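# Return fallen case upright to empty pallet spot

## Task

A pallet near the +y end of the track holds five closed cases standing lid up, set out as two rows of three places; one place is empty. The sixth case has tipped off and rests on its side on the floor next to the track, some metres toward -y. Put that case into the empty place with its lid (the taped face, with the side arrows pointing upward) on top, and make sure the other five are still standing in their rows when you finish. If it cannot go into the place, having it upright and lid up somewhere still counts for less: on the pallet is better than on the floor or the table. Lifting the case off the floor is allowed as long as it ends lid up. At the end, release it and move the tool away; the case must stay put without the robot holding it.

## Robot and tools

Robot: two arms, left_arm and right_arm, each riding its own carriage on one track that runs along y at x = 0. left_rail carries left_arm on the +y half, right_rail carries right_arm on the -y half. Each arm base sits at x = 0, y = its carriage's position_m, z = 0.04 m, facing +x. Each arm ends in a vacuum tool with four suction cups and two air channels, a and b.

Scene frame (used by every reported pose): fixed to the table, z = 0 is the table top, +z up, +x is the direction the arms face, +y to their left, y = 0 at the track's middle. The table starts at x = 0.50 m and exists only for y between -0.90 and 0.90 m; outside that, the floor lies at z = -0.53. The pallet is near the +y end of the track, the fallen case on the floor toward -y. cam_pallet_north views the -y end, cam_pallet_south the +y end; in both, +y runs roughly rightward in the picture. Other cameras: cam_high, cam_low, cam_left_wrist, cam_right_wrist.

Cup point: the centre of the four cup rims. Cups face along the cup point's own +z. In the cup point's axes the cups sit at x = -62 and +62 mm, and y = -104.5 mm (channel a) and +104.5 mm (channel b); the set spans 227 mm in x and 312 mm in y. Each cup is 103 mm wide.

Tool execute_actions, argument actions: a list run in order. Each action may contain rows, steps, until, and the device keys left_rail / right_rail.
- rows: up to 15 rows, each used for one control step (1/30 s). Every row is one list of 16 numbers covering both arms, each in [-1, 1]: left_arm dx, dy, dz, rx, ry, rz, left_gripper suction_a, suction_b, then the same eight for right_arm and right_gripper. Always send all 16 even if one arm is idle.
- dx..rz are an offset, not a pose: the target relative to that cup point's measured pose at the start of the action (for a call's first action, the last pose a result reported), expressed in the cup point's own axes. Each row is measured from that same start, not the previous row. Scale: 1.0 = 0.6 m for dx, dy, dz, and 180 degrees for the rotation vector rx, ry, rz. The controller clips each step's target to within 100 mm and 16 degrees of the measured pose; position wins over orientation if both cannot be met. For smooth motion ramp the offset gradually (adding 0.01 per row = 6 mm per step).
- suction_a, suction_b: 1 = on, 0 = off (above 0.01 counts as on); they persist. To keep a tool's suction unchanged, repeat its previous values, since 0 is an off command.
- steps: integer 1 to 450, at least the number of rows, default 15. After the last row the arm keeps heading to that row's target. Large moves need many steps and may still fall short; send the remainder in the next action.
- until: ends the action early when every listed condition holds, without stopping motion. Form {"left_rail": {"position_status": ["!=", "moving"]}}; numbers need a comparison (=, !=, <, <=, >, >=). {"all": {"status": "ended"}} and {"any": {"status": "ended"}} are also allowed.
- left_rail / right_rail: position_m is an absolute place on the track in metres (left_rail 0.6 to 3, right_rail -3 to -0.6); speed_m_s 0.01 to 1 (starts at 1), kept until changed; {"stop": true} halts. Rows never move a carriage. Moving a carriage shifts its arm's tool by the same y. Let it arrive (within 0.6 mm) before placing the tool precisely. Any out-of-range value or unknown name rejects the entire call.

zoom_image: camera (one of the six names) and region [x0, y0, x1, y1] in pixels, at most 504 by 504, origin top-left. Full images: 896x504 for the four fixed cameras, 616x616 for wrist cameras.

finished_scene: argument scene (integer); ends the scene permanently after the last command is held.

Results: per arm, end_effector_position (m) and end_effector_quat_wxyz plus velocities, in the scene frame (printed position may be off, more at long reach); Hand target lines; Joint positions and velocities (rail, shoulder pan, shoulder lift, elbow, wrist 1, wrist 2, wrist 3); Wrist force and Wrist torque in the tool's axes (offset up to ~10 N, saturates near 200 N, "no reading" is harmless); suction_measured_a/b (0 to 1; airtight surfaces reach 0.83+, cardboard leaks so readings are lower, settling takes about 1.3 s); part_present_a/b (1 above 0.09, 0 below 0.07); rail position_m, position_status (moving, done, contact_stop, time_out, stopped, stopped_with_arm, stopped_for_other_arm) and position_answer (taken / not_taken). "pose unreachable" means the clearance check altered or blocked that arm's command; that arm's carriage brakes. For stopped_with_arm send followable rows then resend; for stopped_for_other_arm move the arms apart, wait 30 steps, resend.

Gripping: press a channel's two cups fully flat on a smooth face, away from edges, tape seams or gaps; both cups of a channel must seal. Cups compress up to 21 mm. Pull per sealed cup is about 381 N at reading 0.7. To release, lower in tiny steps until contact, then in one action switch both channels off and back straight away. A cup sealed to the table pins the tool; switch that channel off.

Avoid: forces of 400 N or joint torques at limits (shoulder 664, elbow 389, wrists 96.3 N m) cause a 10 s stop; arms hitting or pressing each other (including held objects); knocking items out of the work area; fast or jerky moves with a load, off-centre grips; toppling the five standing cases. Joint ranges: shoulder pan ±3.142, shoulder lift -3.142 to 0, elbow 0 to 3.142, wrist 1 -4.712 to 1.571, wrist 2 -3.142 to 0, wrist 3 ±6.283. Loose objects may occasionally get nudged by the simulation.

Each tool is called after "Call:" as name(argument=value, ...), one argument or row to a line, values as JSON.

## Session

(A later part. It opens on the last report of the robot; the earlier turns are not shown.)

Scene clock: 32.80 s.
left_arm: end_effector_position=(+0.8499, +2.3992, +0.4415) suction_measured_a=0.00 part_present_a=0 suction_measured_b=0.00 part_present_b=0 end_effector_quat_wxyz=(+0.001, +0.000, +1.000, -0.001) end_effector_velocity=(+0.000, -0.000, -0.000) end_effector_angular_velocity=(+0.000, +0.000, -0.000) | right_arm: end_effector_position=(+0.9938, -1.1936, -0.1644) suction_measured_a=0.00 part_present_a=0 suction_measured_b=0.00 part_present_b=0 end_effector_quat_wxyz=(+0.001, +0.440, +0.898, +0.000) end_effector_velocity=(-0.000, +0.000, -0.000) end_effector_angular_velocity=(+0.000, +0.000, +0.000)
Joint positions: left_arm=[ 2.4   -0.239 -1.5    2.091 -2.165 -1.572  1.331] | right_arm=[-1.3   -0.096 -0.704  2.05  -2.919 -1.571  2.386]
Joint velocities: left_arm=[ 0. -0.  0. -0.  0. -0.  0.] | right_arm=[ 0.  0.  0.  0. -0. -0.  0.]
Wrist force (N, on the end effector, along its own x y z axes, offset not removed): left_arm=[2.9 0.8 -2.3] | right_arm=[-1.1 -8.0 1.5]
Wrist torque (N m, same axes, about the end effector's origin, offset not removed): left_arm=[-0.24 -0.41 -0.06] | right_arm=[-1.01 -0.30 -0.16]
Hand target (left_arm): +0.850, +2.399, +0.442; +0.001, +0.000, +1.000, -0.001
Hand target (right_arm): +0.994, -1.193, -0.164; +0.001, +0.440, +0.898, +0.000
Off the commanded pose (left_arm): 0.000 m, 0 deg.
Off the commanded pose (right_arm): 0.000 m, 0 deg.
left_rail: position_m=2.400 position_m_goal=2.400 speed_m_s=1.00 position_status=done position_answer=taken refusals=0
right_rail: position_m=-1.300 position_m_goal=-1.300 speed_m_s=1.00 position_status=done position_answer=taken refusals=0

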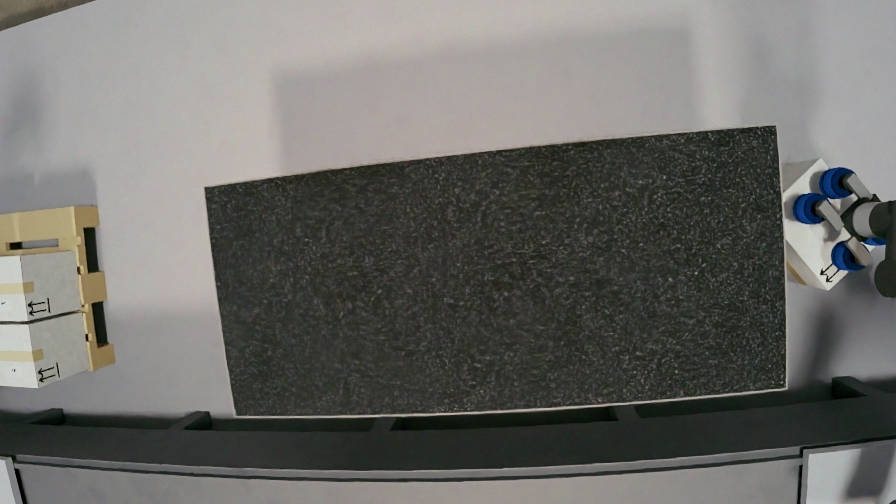

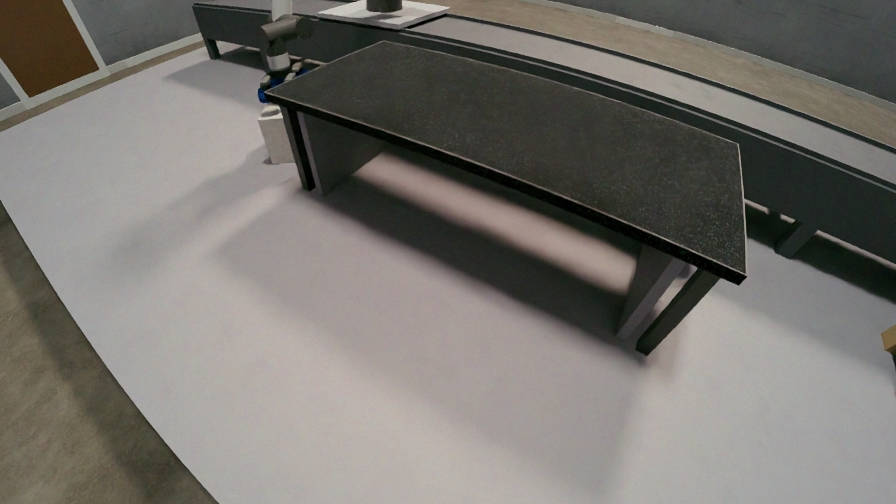

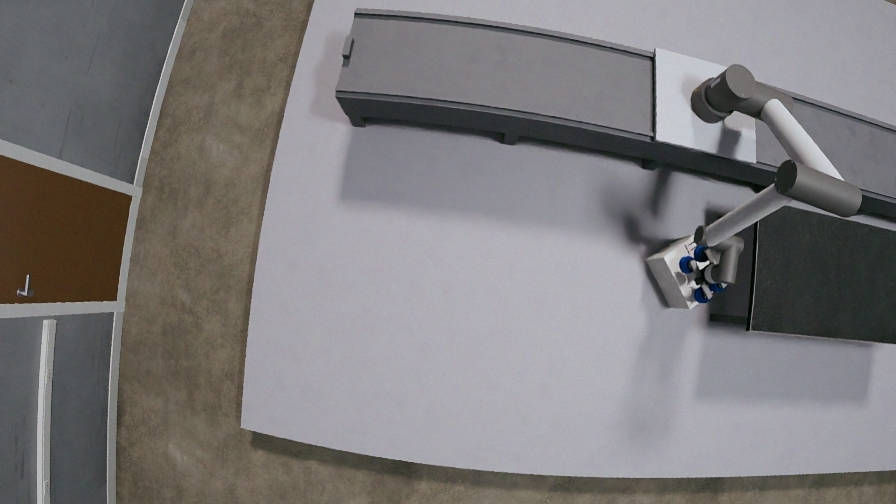

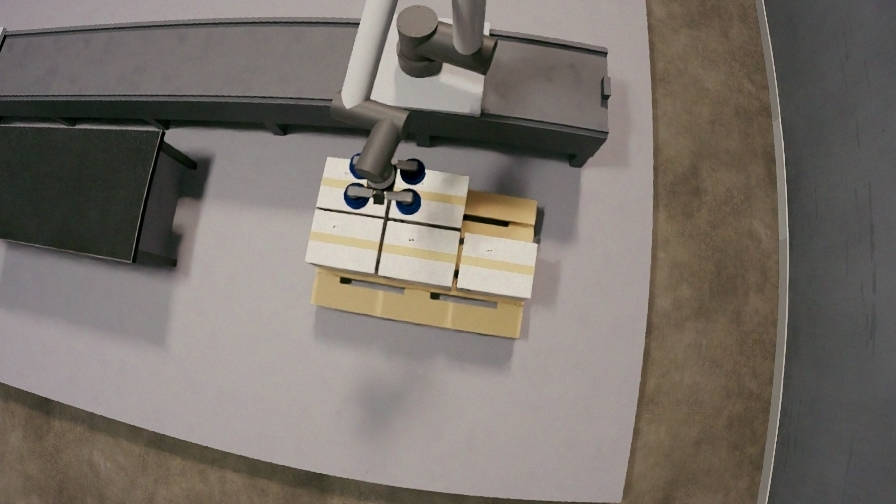

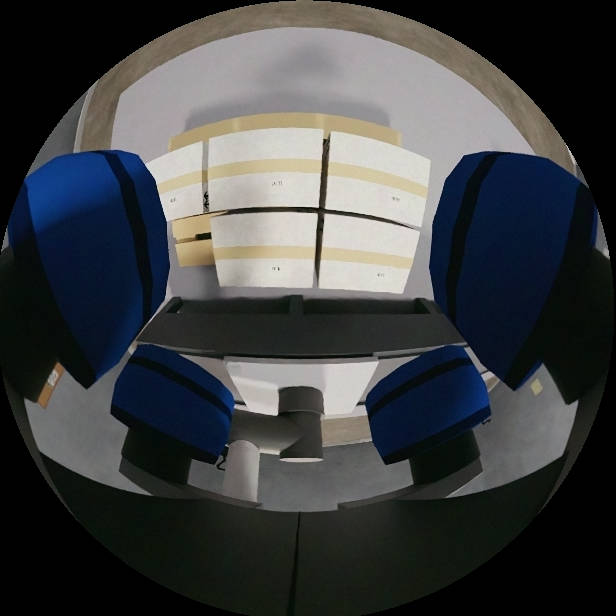

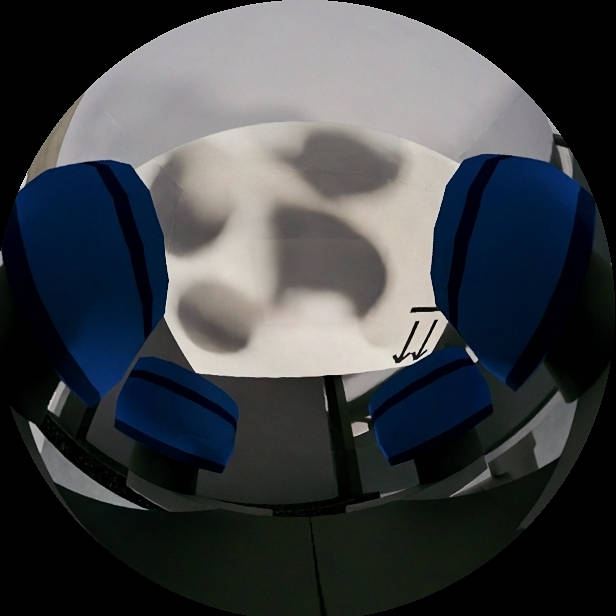

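Call:
execute_actions(
  actions=[
    {"rows":[[0,0,0,0,0,0,0,0,-0.04,0,0.06,0,0,0,1,1],[0,0,0,0,0,0,0,0,-0.04,0,0.11,0,0,0,1,1],[0,0,0,0,0,0,0,0,-0.04,0,0.155,0,0,0,1,1]],"steps":65},
  ],
)

Scene clock: 38.80 s.
left_arm: end_effector_position=(+0.8499, +2.3992, +0.4415) suction_measured_a=0.00 part_present_a=0 suction_measured_b=0.00 part_present_b=0 end_effector_quat_wxyz=(+0.001, +0.000, +1.000, -0.001) end_effector_velocity=(+0.000, -0.000, -0.000) end_effector_angular_velocity=(+0.000, +0.000, -0.000) | right_arm: end_effector_position=(+1.0087, -1.2124, -0.2573) suction_measured_a=0.94 part_present_a=1 suction_measured_b=0.94 part_present_b=1 end_effector_quat_wxyz=(+0.001, +0.440, +0.898, +0.000) end_effector_velocity=(-0.000, -0.000, -0.000) end_effector_angular_velocity=(+0.000, +0.000, -0.000)
Joint positions: left_arm=[ 2.4   -0.239 -1.5    2.091 -2.165 -1.572  1.331] | right_arm=[-1.3   -0.113 -0.583  1.998 -2.988 -1.571  2.369]
Joint velocities: left_arm=[ 0. -0.  0. -0.  0. -0. -0.] | right_arm=[ 0. -0.  0. -0. -0. -0. -0.]
Wrist force (N, on the end effector, along its own x y z axes, offset not removed): left_arm=[1.9 -3.7 -0.1] | right_arm=[-2.0 -3.4 -37.3]
Wrist torque (N m, same axes, about the end effector's origin, offset not removed): left_arm=[-0.92 -0.32 -0.07] | right_arm=[-3.34 -1.96 -0.11]
Hand target (left_arm): +0.850, +2.399, +0.442; +0.001, +0.000, +1.000, -0.001
Hand target (right_arm): +1.009, -1.212, -0.257; +0.001, +0.440, +0.898, +0.000
Off the commanded pose (left_arm): 0.000 m, 0 deg.
Off the commanded pose (right_arm): 0.000 m, 0 deg.
left_rail: position_m=2.400 position_m_goal=2.400 speed_m_s=1.00 position_status=done position_answer=taken refusals=0
right_rail: position_m=-1.300 position_m_goal=-1.300 speed_m_s=1.00 position_status=done position_answer=taken refusals=0

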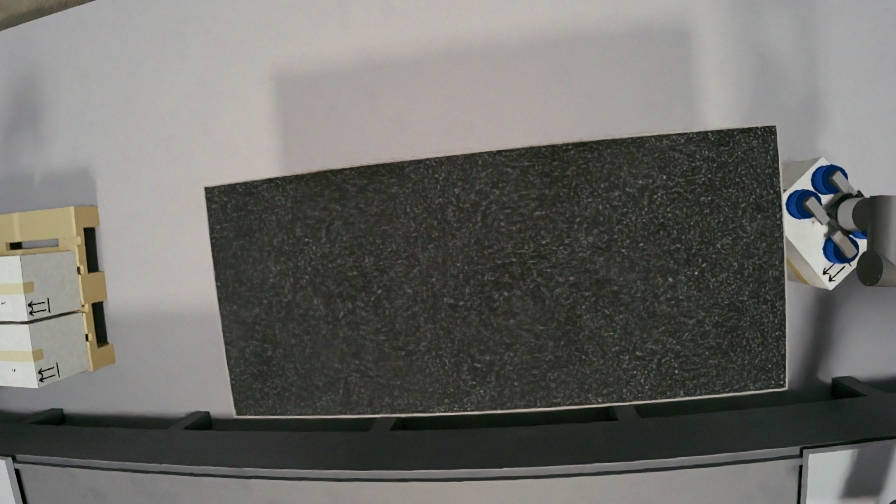

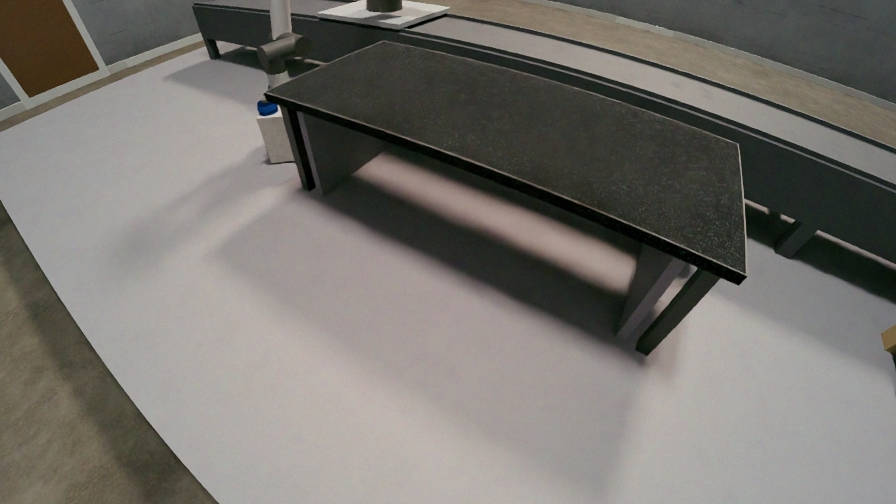

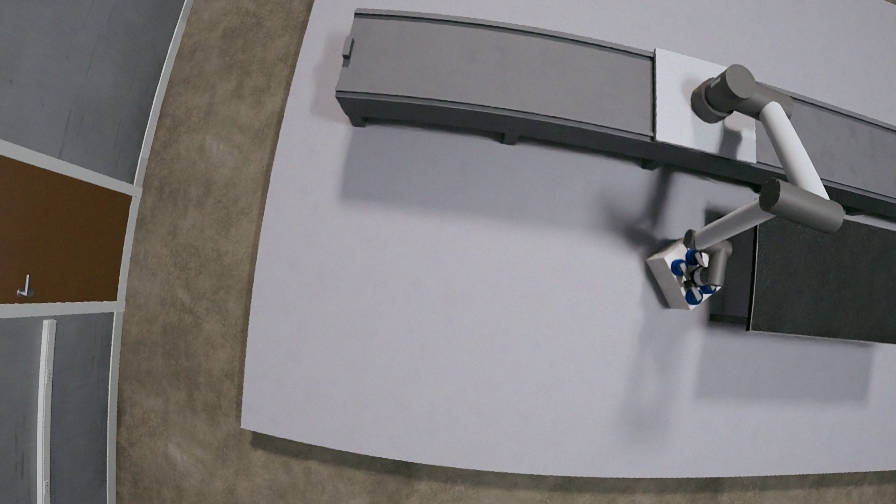

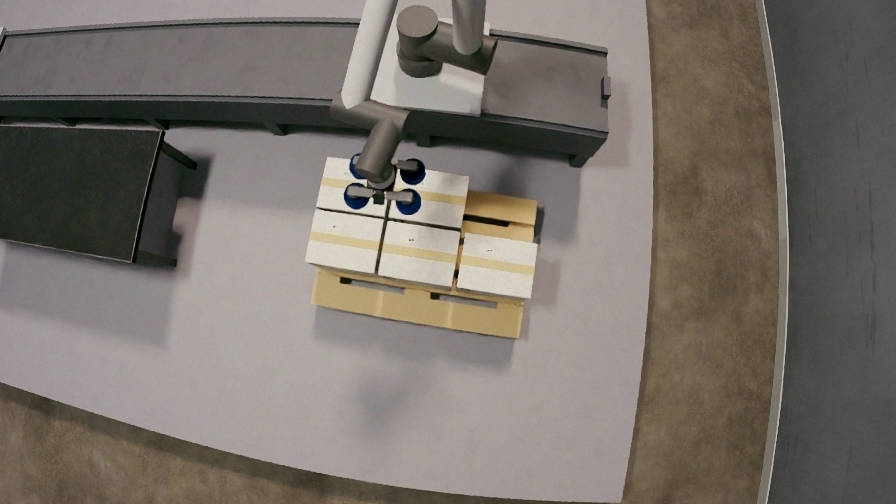

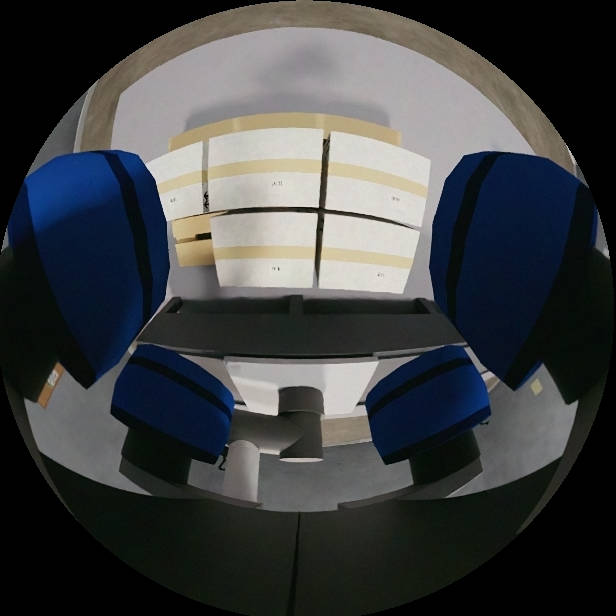

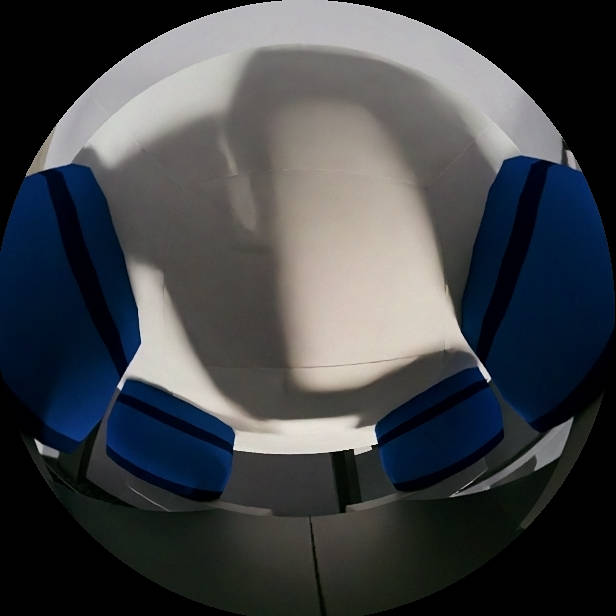

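Call:
execute_actions(
  actions=[
    {"rows":[[0,0,0,0,0,0,0,0,-0.03,0,-0.03,0,0,0,1,1],[0,0,0,0,0,0,0,0,-0.1,0,-0.07,0,0,0,1,1],[0,0,0,0,0,0,0,0,-0.2,0,-0.1,0,0,0,1,1]],"steps":50},
    {"rows":[[0,0,0,0,0,0,0,0,0,0,-0.1,0,0,0,1,1],[0,0,0,0,0,0,0,0,0,0,-0.3,0,0,0,1,1],[0,0,0,0,0,0,0,0,0,0,-0.95,0,0,0,1,1]],"steps":110},
    {"rows":[[0,0,0,0,0,0,0,0,0,0,0,0,0,0.656,1,1]],"steps":130},
    {"rows":[[0,0,0,0,0,0,0,0,0,0,0,0,0.5,0,1,1]],"steps":130},
  ],
)

Scene clock: 60.17 s.
left_arm: end_effector_position=(+0.8499, +2.3992, +0.4415) suction_measured_a=0.00 part_present_a=0 suction_measured_b=0.00 part_present_b=0 end_effector_quat_wxyz=(+0.001, +0.000, +1.000, -0.001) end_effector_velocity=(-0.000, +0.000, +0.000) end_effector_angular_velocity=(+0.000, -0.000, +0.000) | right_arm: end_effector_position=(+1.0813, -1.3069, +0.3727) suction_measured_a=0.94 part_present_a=1 suction_measured_b=0.94 part_present_b=1 end_effector_quat_wxyz=(-0.060, +0.704, +0.060, +0.705) end_effector_velocity=(+0.000, -0.000, -0.000) end_effector_angular_velocity=(+0.000, +0.000, -0.000)
Joint positions: left_arm=[ 2.4   -0.239 -1.5    2.091 -2.165 -1.572  1.331] | right_arm=[-1.3   -0.324 -0.835  2.135 -4.443 -1.076  4.713]
Joint velocities: left_arm=[ 0.  0. -0.  0.  0.  0.  0.] | right_arm=[ 0.  0.  0.  0. -0. -0. -0.]
Wrist force (N, on the end effector, along its own x y z axes, offset not removed): left_arm=[4.0 -0.9 -1.5] | right_arm=[33.9 -7.7 0.4]
Wrist torque (N m, same axes, about the end effector's origin, offset not removed): left_arm=[-0.49 -0.59 -0.10] | right_arm=[-1.27 4.96 -2.86]
Hand target (left_arm): +0.850, +2.399, +0.442; +0.001, +0.000, +1.000, -0.001
Hand target (right_arm): +1.081, -1.307, +0.373; -0.060, +0.704, +0.060, +0.705
Off the commanded pose (left_arm): 0.000 m, 0 deg.
Off the commanded pose (right_arm): 0.000 m, 0 deg.
left_rail: position_m=2.400 position_m_goal=2.400 speed_m_s=1.00 position_status=done position_answer=taken refusals=0
right_rail: position_m=-1.300 position_m_goal=-1.300 speed_m_s=1.00 position_status=done position_answer=taken refusals=0

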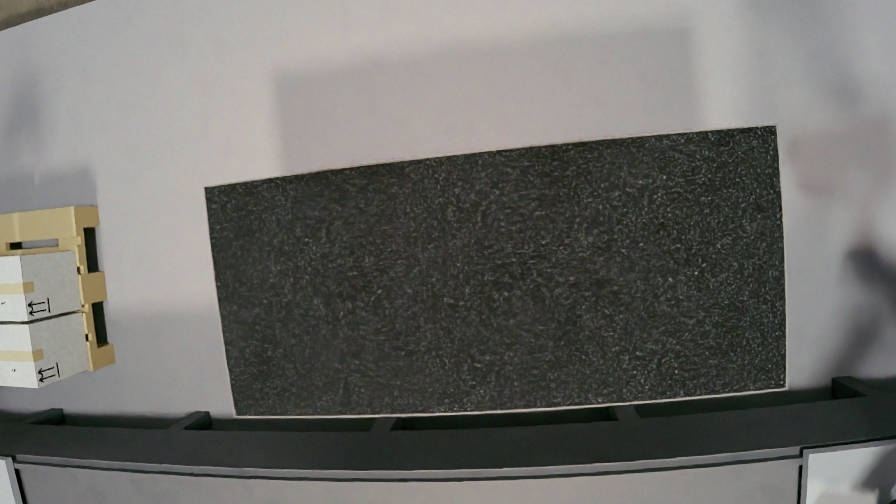

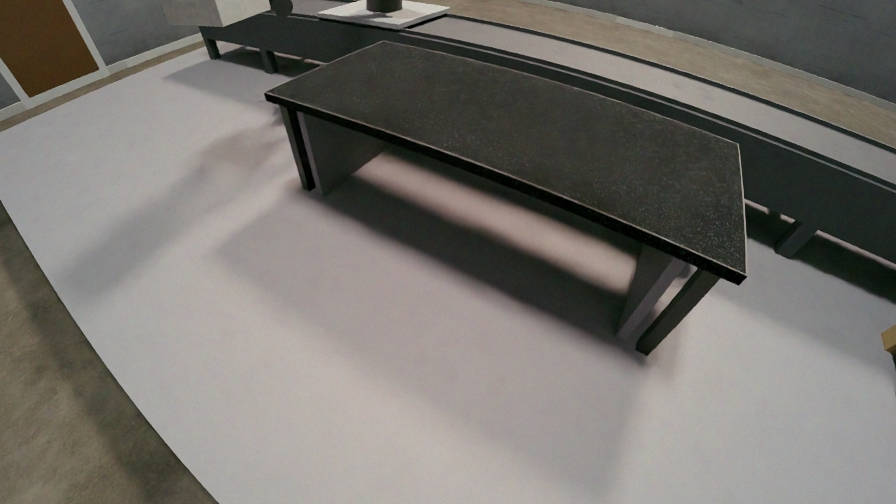

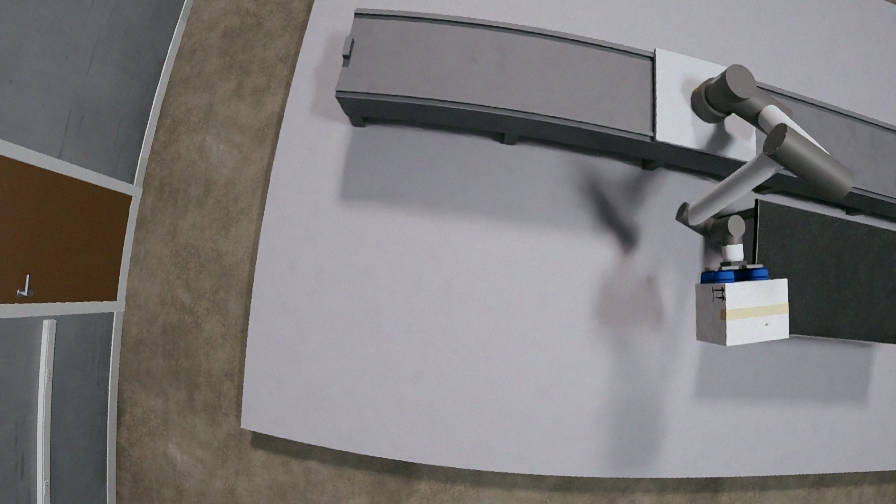

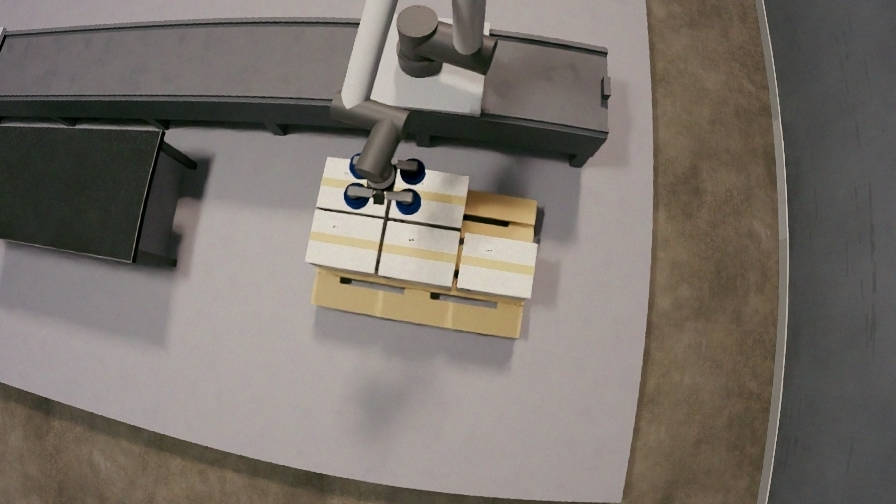

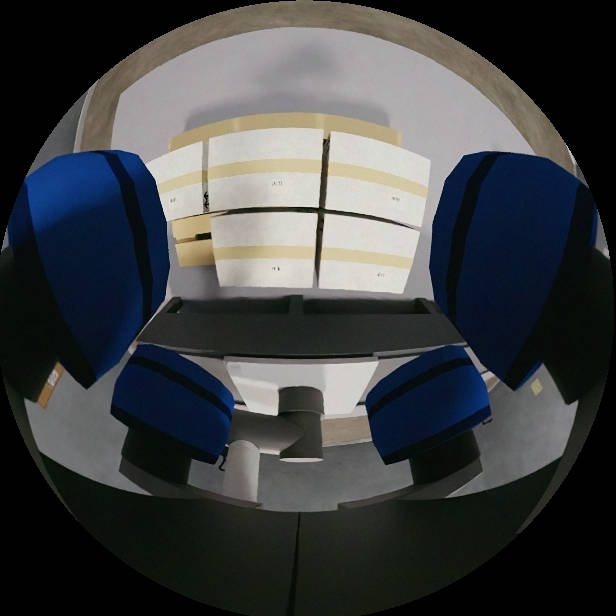

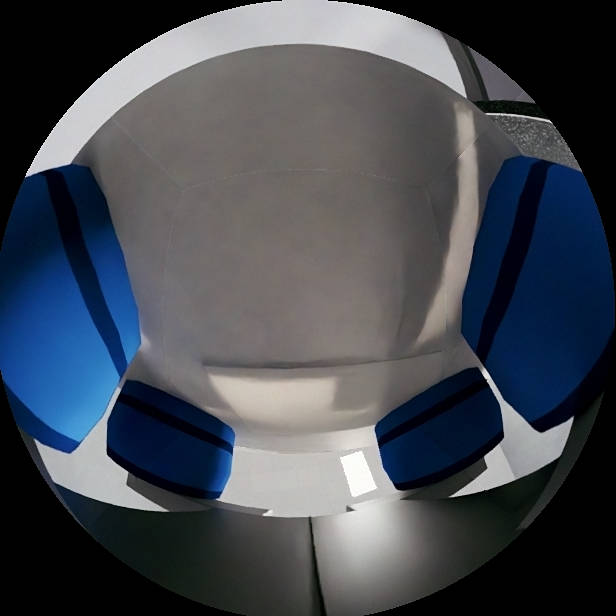

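Call:
execute_actions(
  actions=[
    {"rows":[[0,0,0,0,0,0,0,0,0,-0.1,-0.05,0,0,0,1,1],[0,0,0,0,0,0,0,0,0,-0.3,-0.1,0,0,0,1,1],[0,0,0,0,0,0,0,0,0,-0.52,-0.15,0,0,0.054,1,1]],"steps":110},
    {"right_rail":{"position_m":-0.65,"speed_m_s":0.5},"steps":200,"until":{"right_rail":{"position_status":["!=","moving"]}}},
    {"steps":20},
  ],
)

Scene clock: 70.67 s.
left_arm: end_effector_position=(+0.8499, +2.3992, +0.4415) suction_measured_a=0.00 part_present_a=0 suction_measured_b=0.00 part_present_b=0 end_effector_quat_wxyz=(+0.001, +0.000, +1.000, -0.001) end_effector_velocity=(-0.000, +0.000, +0.000) end_effector_angular_velocity=(-0.000, -0.000, +0.000) | right_arm: end_effector_position=(+0.9396, -0.3647, +0.3726) suction_measured_a=0.94 part_present_a=1 suction_measured_b=0.94 part_present_b=1 end_effector_quat_wxyz=(-0.120, +0.706, -0.000, +0.697) end_effector_velocity=(+0.000, -0.000, +0.000) end_effector_angular_velocity=(+0.000, +0.000, -0.000)
Joint positions: left_arm=[ 2.4   -0.239 -1.5    2.091 -2.165 -1.572  1.331] | right_arm=[-0.65   0.053 -0.867  2.287 -4.564 -1.454  4.883]
Joint velocities: left_arm=[ 0.  0. -0. -0.  0.  0.  0.] | right_arm=[ 0. -0. -0. -0.  0. -0.  0.]
Wrist force (N, on the end effector, along its own x y z axes, offset not removed): left_arm=[1.1 -0.4 -0.6] | right_arm=[33.2 -14.0 4.1]
Wrist torque (N m, same axes, about the end effector's origin, offset not removed): left_arm=[-0.39 -0.09 -0.02] | right_arm=[-0.29 5.06 -2.59]
Hand target (left_arm): +0.850, +2.399, +0.442; +0.001, +0.000, +1.000, -0.001
Hand target (right_arm): +0.940, -0.365, +0.373; -0.120, +0.706, -0.000, +0.697
Off the commanded pose (left_arm): 0.000 m, 0 deg.
Off the commanded pose (right_arm): 0.000 m, 0 deg.
left_rail: position_m=2.400 position_m_goal=2.400 speed_m_s=1.00 position_status=done position_answer=taken refusals=0
right_rail: position_m=-0.650 position_m_goal=-0.650 speed_m_s=0.50 position_status=done position_answer=taken refusals=0

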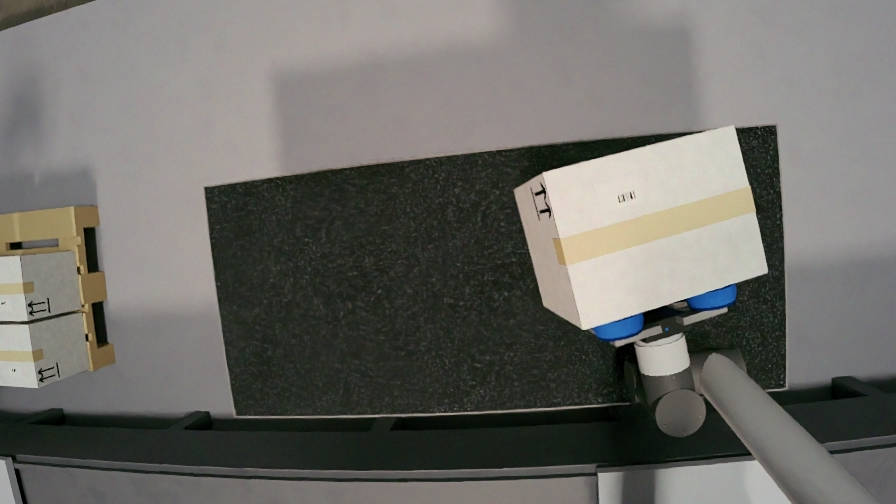

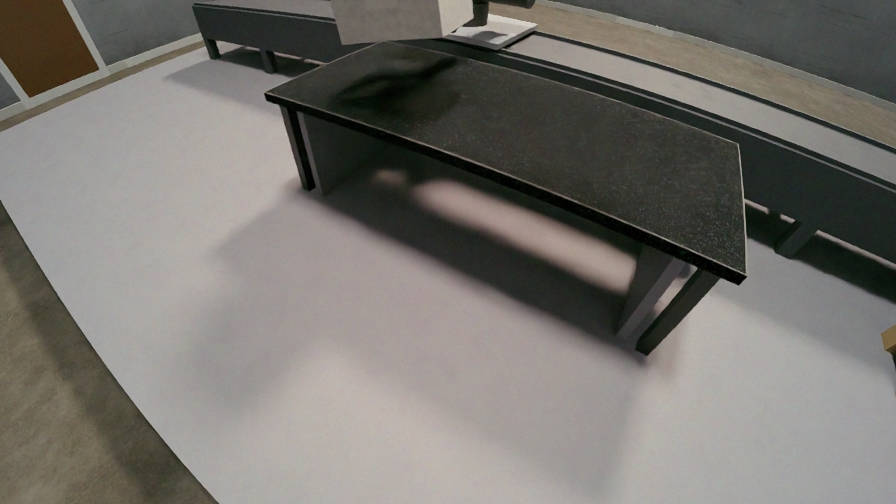

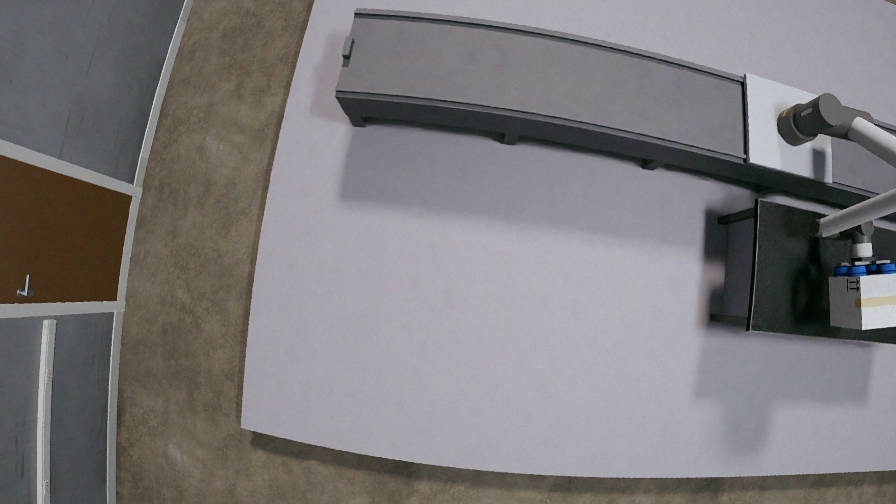

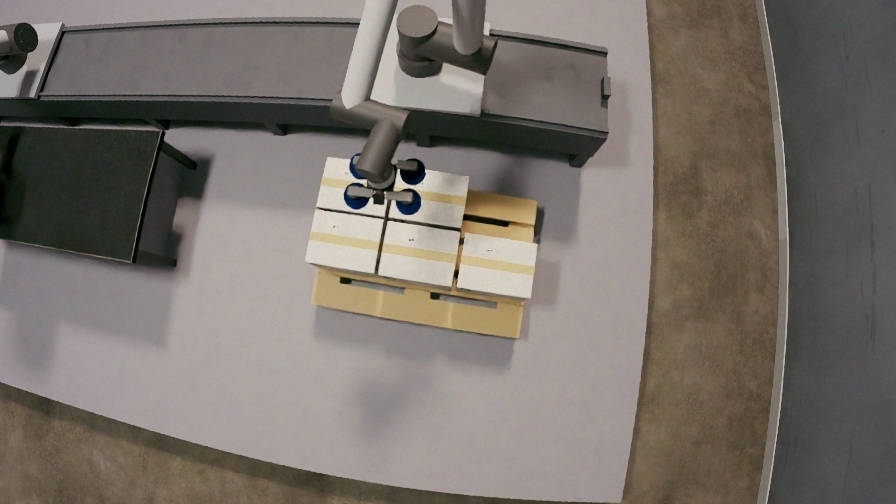

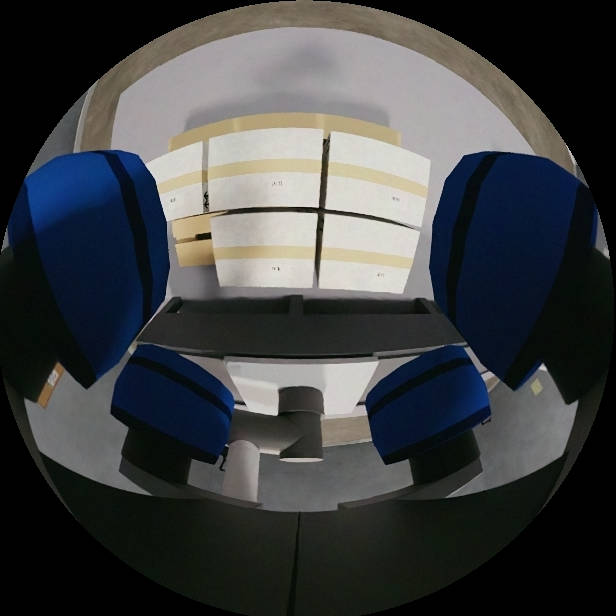

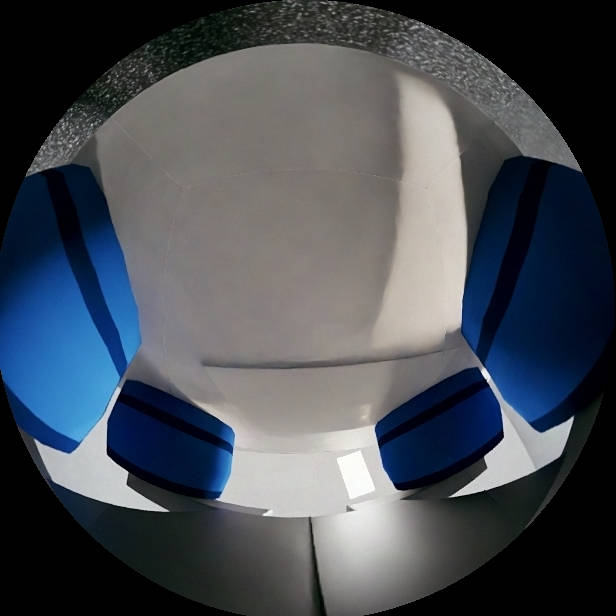

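Call:
execute_actions(
  actions=[
    {"rows":[[0,0,0,0,0,0,0,0,0,0,0,0,0,-0.054,1,1]],"steps":30},
    {"rows":[[0,0,0,0,0,0,0,0,-0.05,0,0.03,0,0,0,1,1],[0,0,0,0,0,0,0,0,-0.12,0,0.08,0,0,0,1,1],[0,0,0,0,0,0,0,0,-0.2,0,0.1,0,0,0,1,1]],"steps":60},
  ],
)

Scene clock: 81.23 s.
left_arm: end_effector_position=(+0.8499, +2.3992, +0.4415) suction_measured_a=0.00 part_present_a=0 suction_measured_b=0.00 part_present_b=0 end_effector_quat_wxyz=(+0.001, +0.000, +1.000, -0.001) end_effector_velocity=(-0.000, -0.000, +0.000) end_effector_angular_velocity=(-0.000, -0.000, +0.000) | right_arm: end_effector_position=(+0.9990, -0.3545, +0.2527) suction_measured_a=0.94 part_present_a=1 suction_measured_b=0.94 part_present_b=1 end_effector_quat_wxyz=(-0.061, +0.704, +0.060, +0.705) end_effector_velocity=(-0.000, +0.000, -0.000) end_effector_angular_velocity=(-0.000, +0.000, +0.000)
Joint positions: left_arm=[ 2.4   -0.239 -1.5    2.091 -2.165 -1.572  1.331] | right_arm=[-0.65   0.063 -0.681  2.17  -4.632 -1.463  4.713]
Joint velocities: left_arm=[ 0. -0. -0.  0. -0. -0. -0.] | right_arm=[ 0.  0.  0.  0. -0. -0. -0.]
Wrist force (N, on the end effector, along its own x y z axes, offset not removed): left_arm=[1.8 -0.3 -1.3] | right_arm=[36.3 0.5 -1.7]
Wrist torque (N m, same axes, about the end effector's origin, offset not removed): left_arm=[-0.32 -0.24 -0.04] | right_arm=[-0.03 4.73 -2.85]
Hand target (left_arm): +0.850, +2.399, +0.442; +0.001, +0.000, +1.000, -0.001
Hand target (right_arm): +0.999, -0.355, +0.253; -0.061, +0.704, +0.060, +0.705
Off the commanded pose (left_arm): 0.000 m, 0 deg.
Off the commanded pose (right_arm): 0.000 m, 0 deg.
left_rail: position_m=2.400 position_m_goal=2.400 speed_m_s=1.00 position_status=done position_answer=taken refusals=0
right_rail: position_m=-0.650 position_m_goal=-0.650 speed_m_s=0.50 position_status=done position_answer=taken refusals=0

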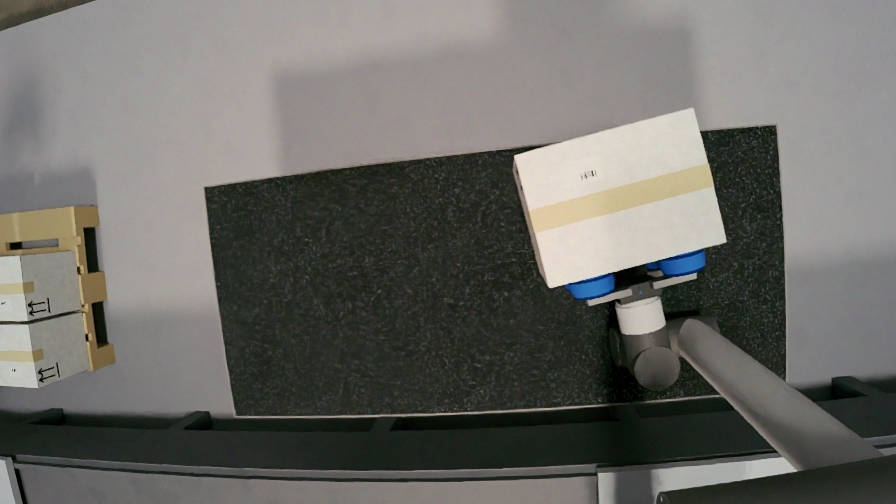

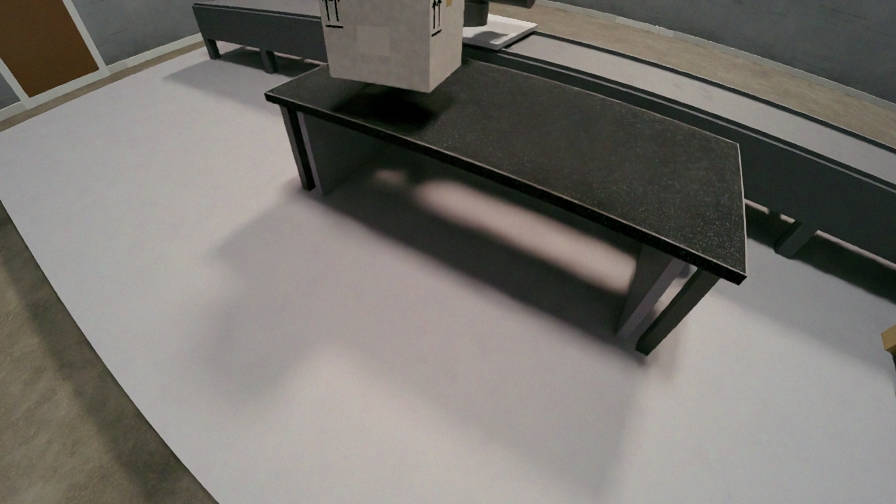

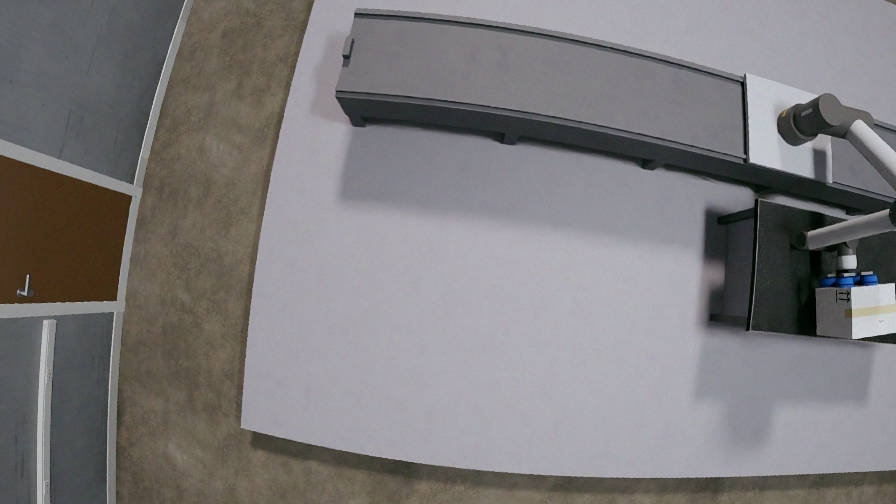

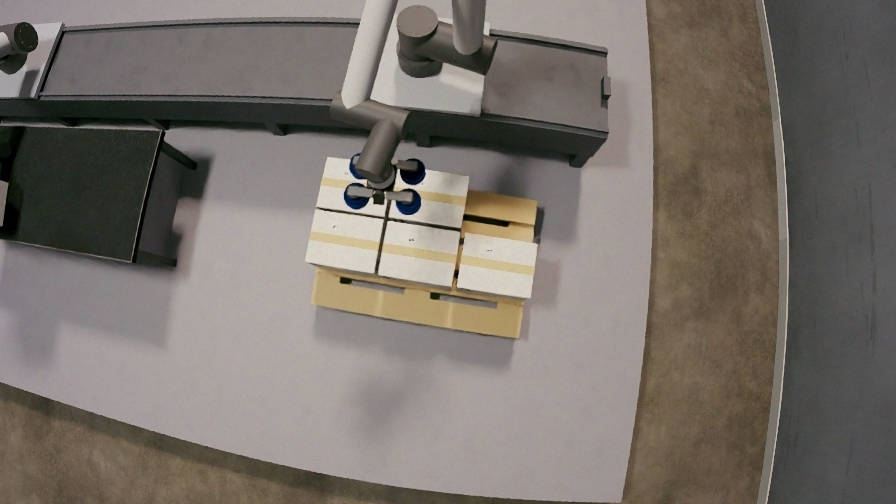

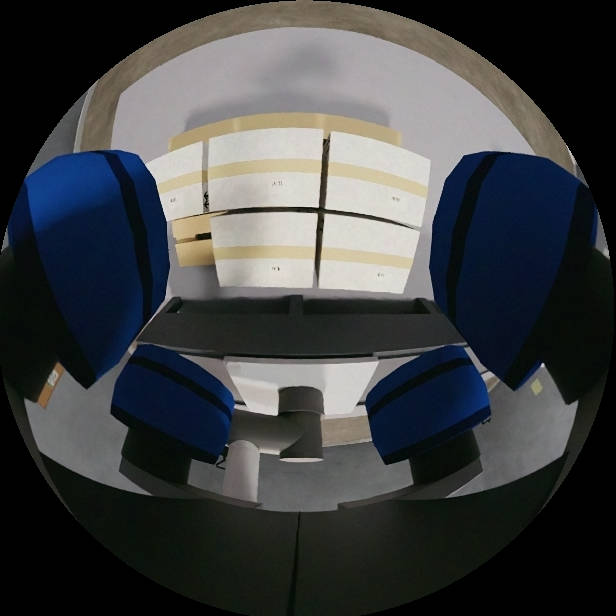

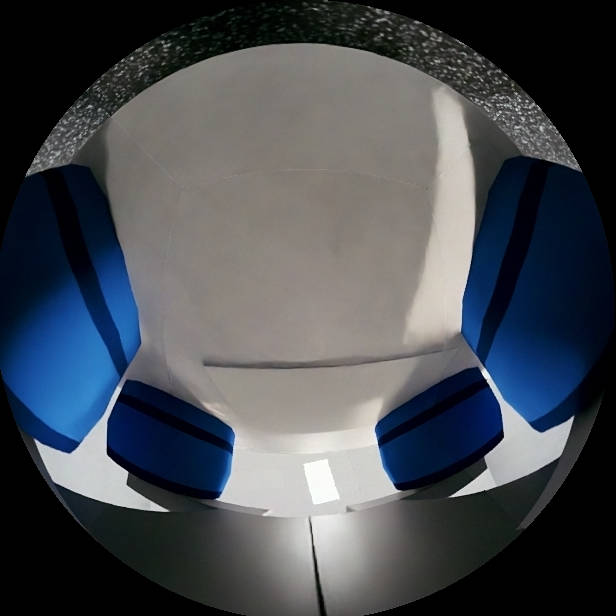

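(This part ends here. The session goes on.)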